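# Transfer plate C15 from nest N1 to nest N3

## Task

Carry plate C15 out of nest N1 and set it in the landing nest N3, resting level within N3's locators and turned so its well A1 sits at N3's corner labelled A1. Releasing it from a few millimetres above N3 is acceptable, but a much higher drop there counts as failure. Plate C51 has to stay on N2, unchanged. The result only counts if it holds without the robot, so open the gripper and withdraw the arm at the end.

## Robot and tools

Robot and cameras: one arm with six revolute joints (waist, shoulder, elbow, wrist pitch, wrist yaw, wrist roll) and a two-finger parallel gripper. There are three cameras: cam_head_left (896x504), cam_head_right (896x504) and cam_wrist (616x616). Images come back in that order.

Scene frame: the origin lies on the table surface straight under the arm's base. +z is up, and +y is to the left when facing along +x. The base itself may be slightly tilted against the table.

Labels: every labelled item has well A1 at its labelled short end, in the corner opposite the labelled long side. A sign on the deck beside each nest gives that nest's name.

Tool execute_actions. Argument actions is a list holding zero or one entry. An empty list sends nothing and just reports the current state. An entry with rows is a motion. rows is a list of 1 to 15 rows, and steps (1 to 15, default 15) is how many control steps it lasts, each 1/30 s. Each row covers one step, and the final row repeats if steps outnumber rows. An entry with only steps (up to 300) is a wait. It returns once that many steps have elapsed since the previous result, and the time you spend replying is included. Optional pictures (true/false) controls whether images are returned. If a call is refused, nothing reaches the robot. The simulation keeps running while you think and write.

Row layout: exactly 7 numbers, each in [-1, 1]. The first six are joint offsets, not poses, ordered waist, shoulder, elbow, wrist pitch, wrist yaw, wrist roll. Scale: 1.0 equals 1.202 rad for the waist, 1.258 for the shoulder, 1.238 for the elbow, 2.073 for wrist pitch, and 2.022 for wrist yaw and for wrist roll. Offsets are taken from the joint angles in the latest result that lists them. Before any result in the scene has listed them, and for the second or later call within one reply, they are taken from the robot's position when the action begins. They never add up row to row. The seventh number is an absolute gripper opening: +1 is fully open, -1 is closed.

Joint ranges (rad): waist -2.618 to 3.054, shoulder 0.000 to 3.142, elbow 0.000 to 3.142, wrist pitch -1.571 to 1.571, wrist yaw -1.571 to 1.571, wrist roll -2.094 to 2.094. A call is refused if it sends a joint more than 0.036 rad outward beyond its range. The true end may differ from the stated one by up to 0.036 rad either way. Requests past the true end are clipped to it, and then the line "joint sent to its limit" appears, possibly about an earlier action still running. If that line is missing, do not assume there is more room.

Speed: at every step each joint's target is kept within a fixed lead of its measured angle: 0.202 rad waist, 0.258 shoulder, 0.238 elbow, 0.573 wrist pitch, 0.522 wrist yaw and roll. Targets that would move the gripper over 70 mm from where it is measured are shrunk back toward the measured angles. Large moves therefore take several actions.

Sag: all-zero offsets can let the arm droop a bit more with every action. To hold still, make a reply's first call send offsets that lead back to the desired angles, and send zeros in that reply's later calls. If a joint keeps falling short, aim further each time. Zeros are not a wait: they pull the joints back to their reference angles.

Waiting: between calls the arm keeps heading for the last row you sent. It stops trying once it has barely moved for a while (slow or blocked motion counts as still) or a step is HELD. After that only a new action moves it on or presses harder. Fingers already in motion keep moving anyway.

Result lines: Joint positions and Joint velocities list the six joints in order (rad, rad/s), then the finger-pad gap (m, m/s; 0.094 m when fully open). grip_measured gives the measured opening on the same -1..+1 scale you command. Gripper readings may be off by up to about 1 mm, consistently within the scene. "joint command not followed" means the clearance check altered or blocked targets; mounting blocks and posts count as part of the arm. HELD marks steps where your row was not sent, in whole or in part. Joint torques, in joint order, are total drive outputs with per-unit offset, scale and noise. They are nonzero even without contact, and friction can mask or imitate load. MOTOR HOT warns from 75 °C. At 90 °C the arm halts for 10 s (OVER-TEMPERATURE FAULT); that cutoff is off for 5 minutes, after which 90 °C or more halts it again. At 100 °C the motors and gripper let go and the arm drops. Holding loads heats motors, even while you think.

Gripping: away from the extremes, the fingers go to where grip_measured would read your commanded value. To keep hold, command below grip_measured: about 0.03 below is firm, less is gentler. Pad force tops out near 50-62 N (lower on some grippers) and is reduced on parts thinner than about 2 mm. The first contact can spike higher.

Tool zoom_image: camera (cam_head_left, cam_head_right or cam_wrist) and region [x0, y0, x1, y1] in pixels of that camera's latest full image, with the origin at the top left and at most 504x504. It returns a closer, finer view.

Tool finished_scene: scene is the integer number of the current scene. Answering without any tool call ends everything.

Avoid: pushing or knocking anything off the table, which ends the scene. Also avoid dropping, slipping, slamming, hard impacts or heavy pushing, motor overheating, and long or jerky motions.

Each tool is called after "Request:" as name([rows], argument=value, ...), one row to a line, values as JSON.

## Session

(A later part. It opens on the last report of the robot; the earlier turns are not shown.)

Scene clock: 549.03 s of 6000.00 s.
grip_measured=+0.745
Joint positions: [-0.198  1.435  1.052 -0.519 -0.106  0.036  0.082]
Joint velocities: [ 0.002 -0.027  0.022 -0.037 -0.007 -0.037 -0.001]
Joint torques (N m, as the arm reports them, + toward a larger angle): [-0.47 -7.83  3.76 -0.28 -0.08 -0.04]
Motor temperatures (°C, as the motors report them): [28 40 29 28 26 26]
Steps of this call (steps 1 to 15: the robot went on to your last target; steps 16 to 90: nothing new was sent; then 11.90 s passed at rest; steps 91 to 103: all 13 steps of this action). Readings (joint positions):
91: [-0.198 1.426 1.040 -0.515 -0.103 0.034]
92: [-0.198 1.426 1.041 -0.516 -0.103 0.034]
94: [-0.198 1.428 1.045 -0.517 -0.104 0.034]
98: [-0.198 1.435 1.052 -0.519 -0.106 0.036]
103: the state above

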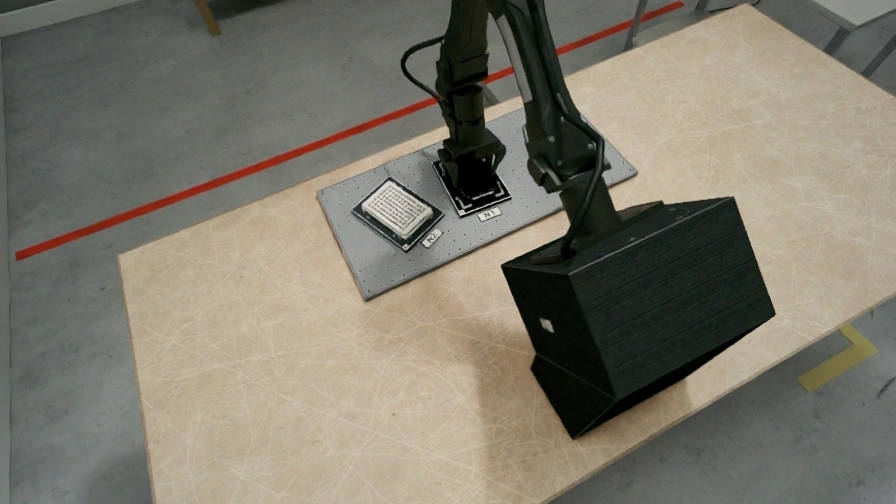

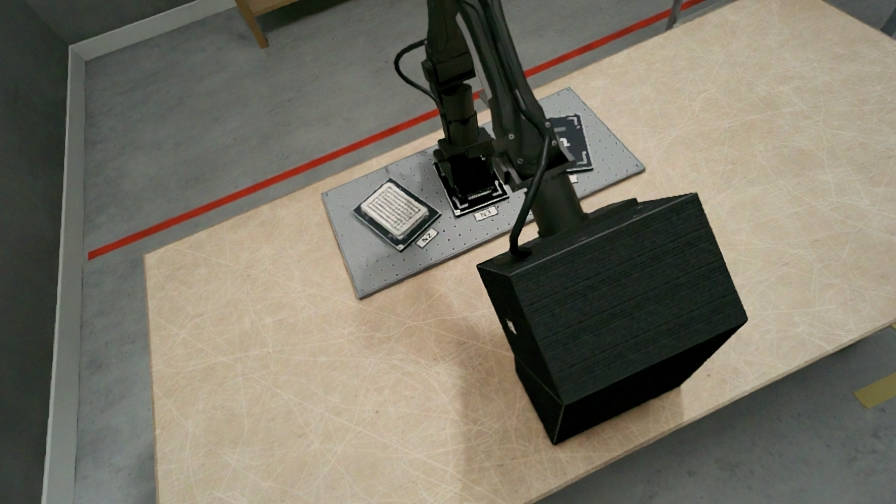

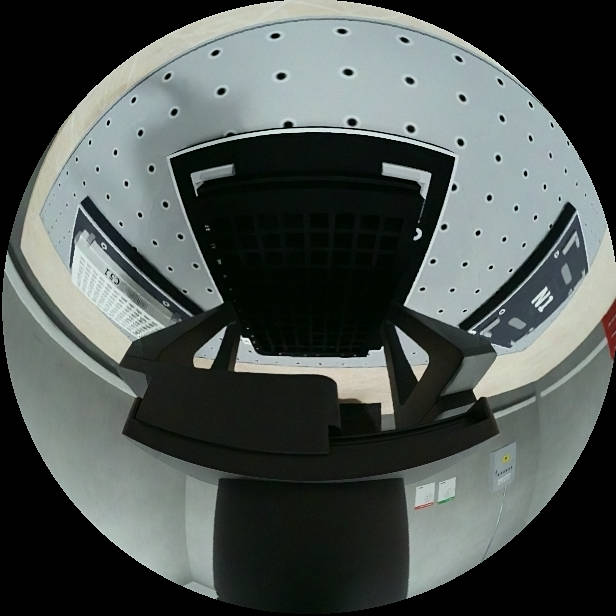

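Request:
execute_actions([
  {"rows":[[0,-0.014,0.01,0,0,0,0.7],[-0.008,-0.014,0.01,0,0,0,0.7],[-0.014,-0.014,0.01,0,0,0,0.7],[-0.016,-0.014,0.01,0,0,0,0.7],[-0.016,-0.014,0.01,0,0,0,0.7],[-0.016,-0.014,0.01,0,0,0,0.7],[-0.016,-0.014,0.01,0,0,0,0.7],[-0.008,0.005,0.01,0,0,0,0.7],[-0.008,0.012,0.01,0,0,0,0.7],[-0.008,0.02,0.01,0,0,0,0.7],[-0.008,0.026,0.01,0,0,0,0.7]],"steps":14},
])

Request:
zoom_image(camera="cam_wrist", region=[150,110,470,300])

Request:
zoom_image(camera="cam_head_right", region=[430,150,520,220])

Scene clock: 558.40 s of 6000.00 s.
grip_measured=+0.745
Joint positions: [-0.2    1.436  1.052 -0.52  -0.11   0.036  0.082]
Joint velocities: [-0.002 -0.012  0.002 -0.066 -0.037  0.007  0.   ]
Joint torques (N m, as the arm reports them, + toward a larger angle): [-0.48 -7.33  3.3  -0.4  -0.04  0.02]
Motor temperatures (°C, as the motors report them): [28 39 29 28 26 26]
Steps of this call (steps 1 to 15: the robot went on to your last target; steps 16 to 90: nothing new was sent; then 5.90 s passed at rest; steps 91 to 104: all 14 steps of this action). Readings (joint positions):
91: [-0.198 1.434 1.052 -0.520 -0.106 0.036]
92: [-0.198 1.434 1.052 -0.520 -0.106 0.036]
94: [-0.199 1.434 1.052 -0.520 -0.106 0.036]
98: [-0.200 1.434 1.052 -0.520 -0.110 0.036]
104: the state above

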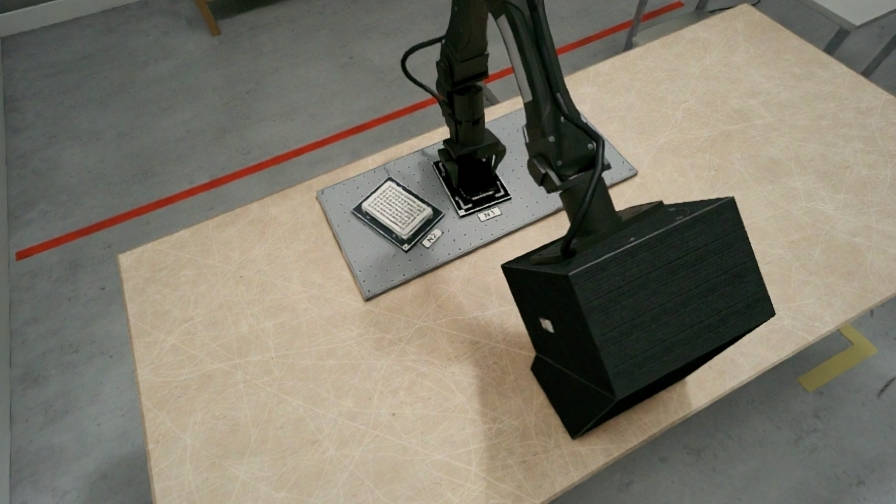

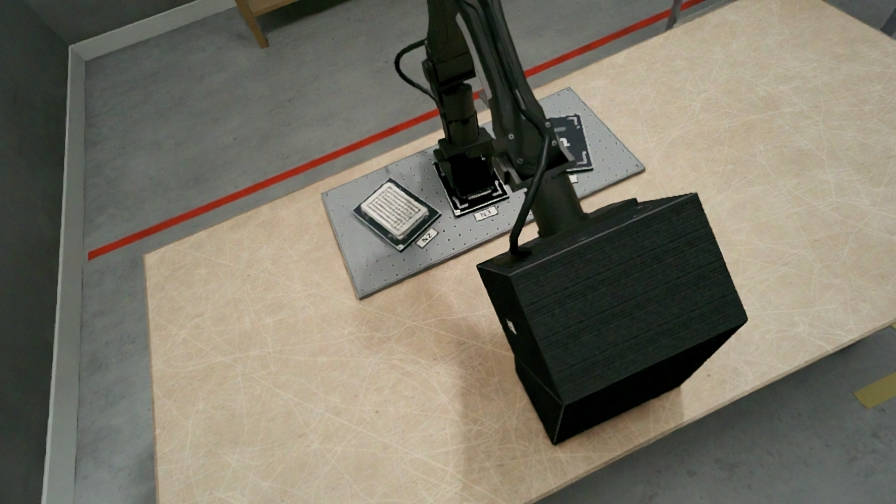

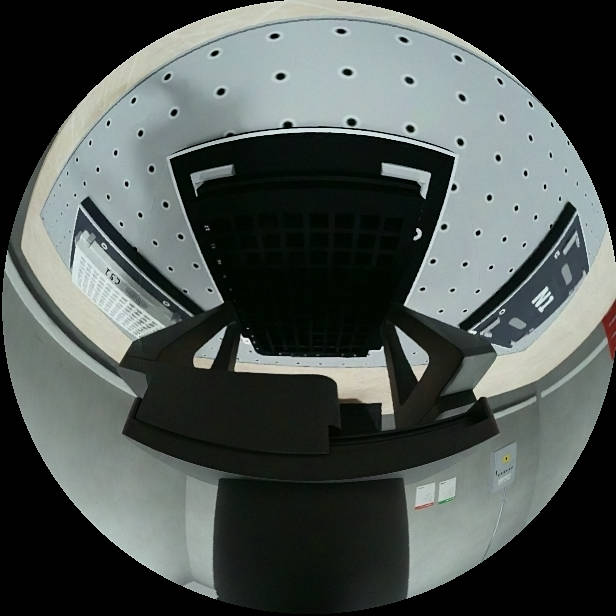

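Region (150, 110, 470, 300) of cam_wrist's 616x616 image, scaled by 1.575, with more detail than that image has; it fills the top 299 rows of this view, and the rest is white.

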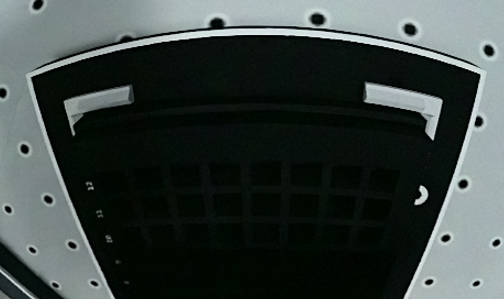

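Region (430, 150, 520, 220) of cam_head_right's 896x504 image, scaled by 5.600, with more detail than that image has.

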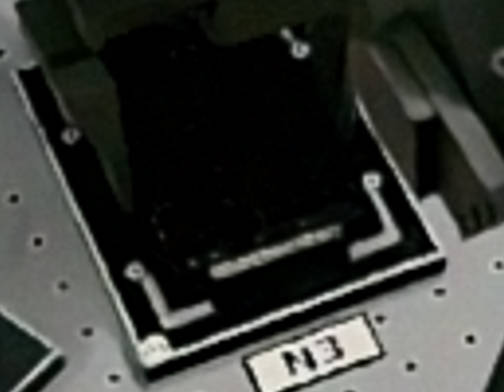

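Request:
execute_actions([
  {"rows":[[0.006,-0.01,0.01,0,0,0,0.7],[0.006,-0.01,0.01,0,0,0,0.7],[0.006,-0.01,0.01,0,0,0,0.7],[0.006,-0.01,0.01,0,0,0,0.75],[0.006,-0.01,0.01,0,0,0,0.78],[0.006,-0.01,0.01,0,0,0,0.81],[0.006,-0.01,0.01,0,0,0,0.85],[0.006,-0.01,0.01,0,0,0,0.9],[0.006,-0.01,0.01,0,0,0,1.0]],"steps":15},
])

Request:
execute_actions([
  {"rows":[[0,-0.02,0,0,0,0,1],[0,-0.03,0,0,0,0,1],[0,-0.04,0,0,0,0,1],[0,-0.06,0,-0.01,0,0,1],[0,-0.08,0,-0.02,0,0,1],[0,-0.1,0,-0.03,0,0,1],[0,-0.12,0,-0.04,0,0,1],[0,-0.14,0,-0.05,0,0,1],[0,-0.16,0,-0.06,0,0,1],[0,-0.18,0,-0.07,0,0,1],[0,-0.2,0,-0.08,0,0,1],[0,-0.22,0,-0.09,0,0,1],[0,-0.25,0,-0.1,0,0,1]],"steps":15},
])

Request:
zoom_image(camera="cam_head_left", region=[420,140,530,230])

Scene clock: 574.00 s of 6000.00 s.
grip_measured=+0.999
Joint positions: [-0.194  1.432  1.052 -0.524 -0.118  0.037  0.094]
Joint velocities: [-0.012  0.002 -0.012  0.051  0.051  0.022 -0.001]
Joint torques (N m, as the arm reports them, + toward a larger angle): [  0.21 -11.2    3.33  -0.47   0.01  -0.02]
Motor temperatures (°C, as the motors report them): [28 39 29 28 26 26]
Steps of this call (steps 1 to 15: the robot went on to your last target; steps 16 to 90: nothing new was sent; then 12.10 s passed at rest; steps 91 to 105: all 15 steps of this action). Readings (joint positions):
91: [-0.200 1.434 1.052 -0.520 -0.110 0.036]
92: [-0.200 1.434 1.052 -0.520 -0.110 0.036]
94: [-0.200 1.434 1.052 -0.520 -0.110 0.036]
98: [-0.197 1.433 1.052 -0.521 -0.113 0.036]
105: the state above

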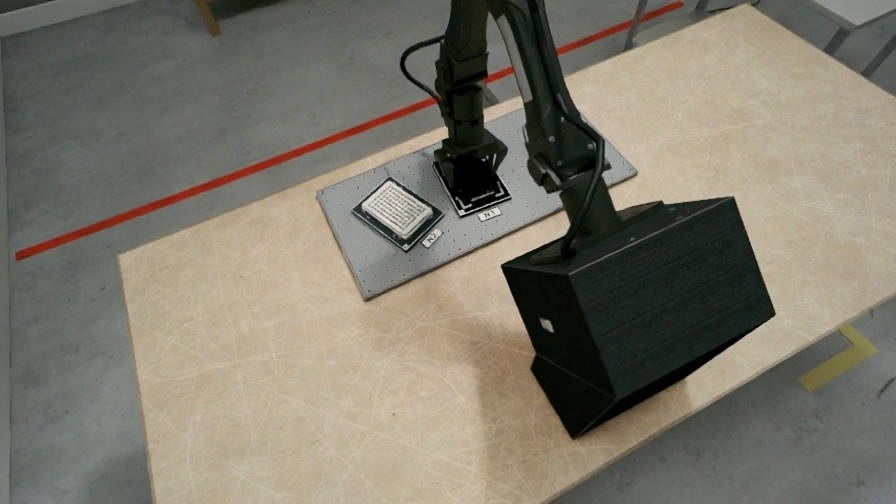

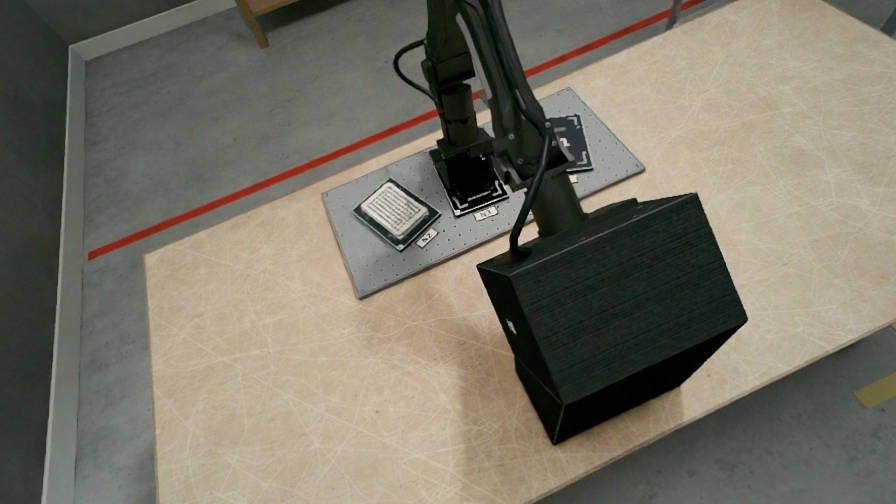

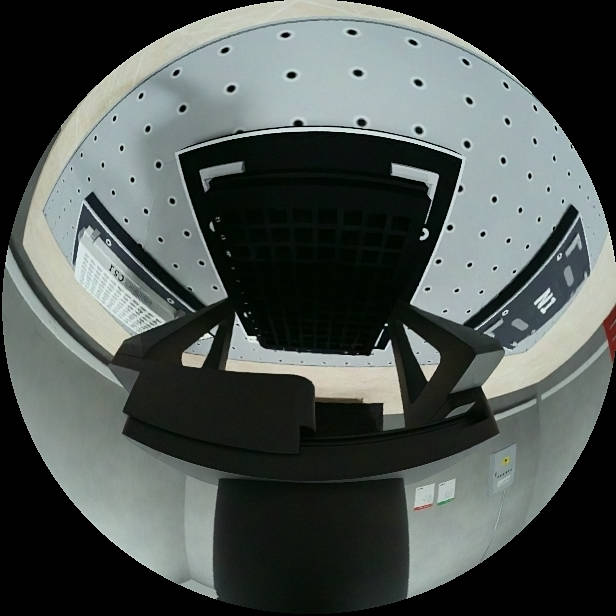

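Scene clock: 574.50 s of 6000.00 s.
grip_measured=+0.999
Joint positions: [-0.194  1.145  1.052 -0.668 -0.118  0.037  0.094]
Joint velocities: [ 0.017 -0.525  0.002 -0.286 -0.066 -0.022 -0.   ]
Joint torques (N m, as the arm reports them, + toward a larger angle): [ 0.31 -9.32  4.   -0.34 -0.07 -0.02]
Motor temperatures (°C, as the motors report them): [28 39 29 28 26 26]
Steps of this call (steps 1 to 15: all 15 steps of this action). Readings (joint positions):
1: [-0.194 1.431 1.052 -0.524 -0.118 0.037]
2: [-0.194 1.429 1.052 -0.524 -0.118 0.037]
4: [-0.194 1.418 1.052 -0.525 -0.118 0.037]
8: [-0.194 1.336 1.052 -0.564 -0.118 0.037]
15: the state above

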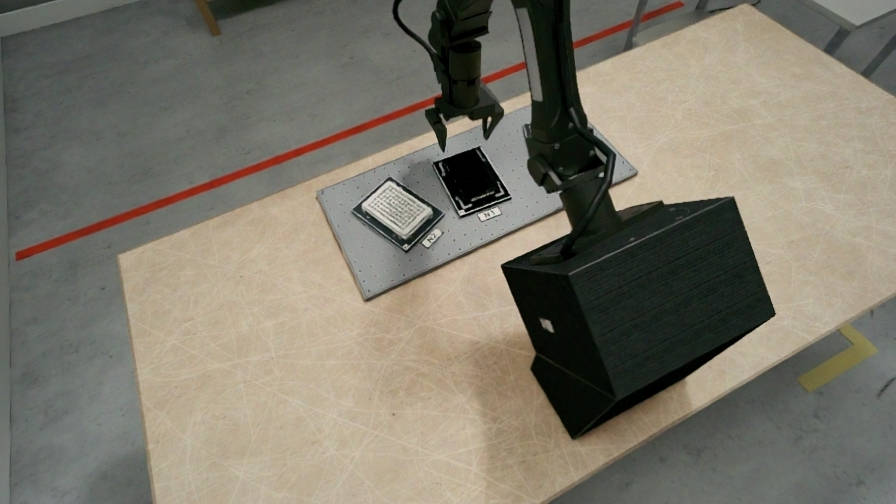

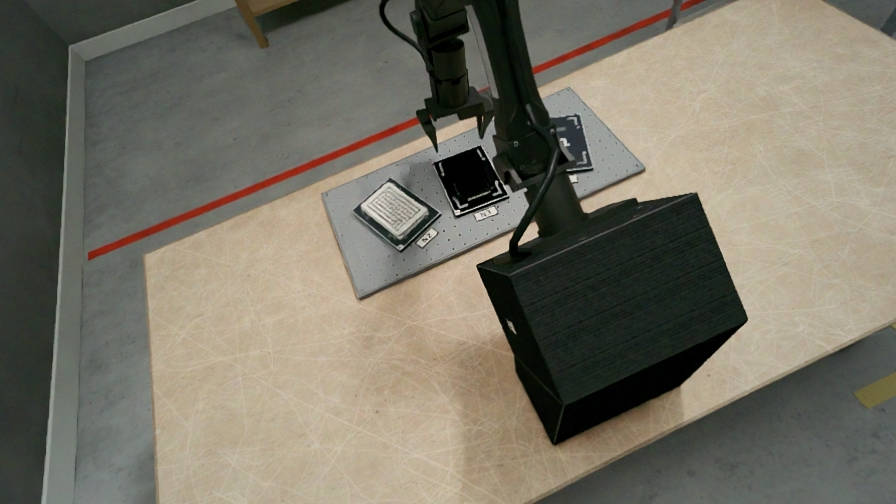

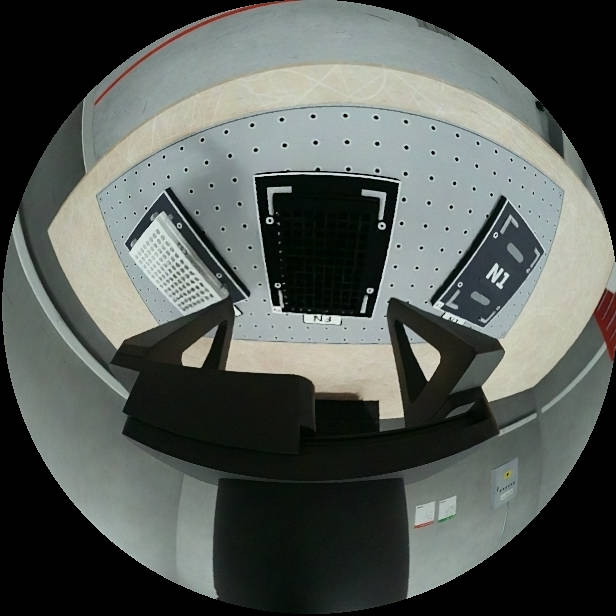

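Region (420, 140, 530, 230) of cam_head_left's 896x504 image, scaled by 4.582, with more detail than that image has; it fills the top 412 rows of this view, and the rest is white.

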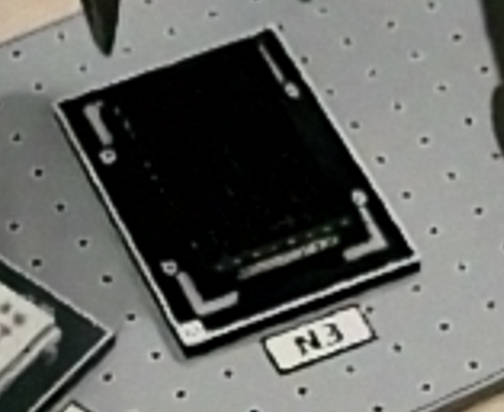

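Request:
zoom_image(camera="cam_wrist", region=[240,160,410,330])

Request:
zoom_image(camera="cam_head_right", region=[425,135,525,225])

Region (240, 160, 410, 330) of cam_wrist's 616x616 image, scaled by 2.965, with more detail than that image has.

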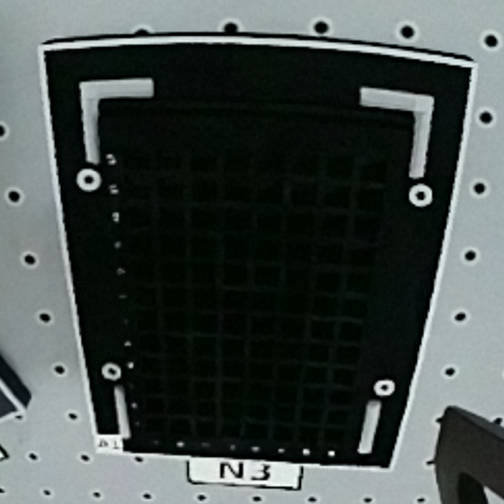

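Region (425, 135, 525, 225) of cam_head_right's 896x504 image, scaled by 5.040, with more detail than that image has; it fills the top 454 rows of this view, and the rest is white.

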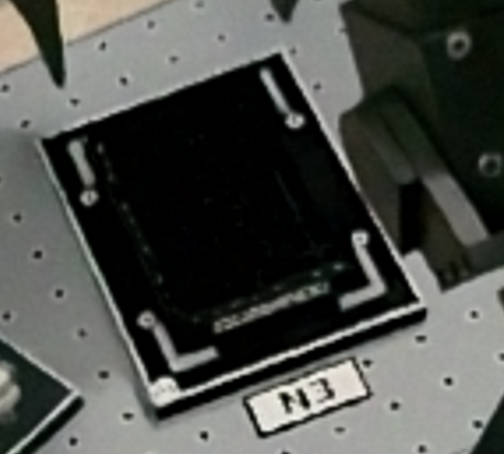

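All four locators show around the plate, so it looks seated.

Request:
finished_scene(scene=2)

The scene is finished: the task was done.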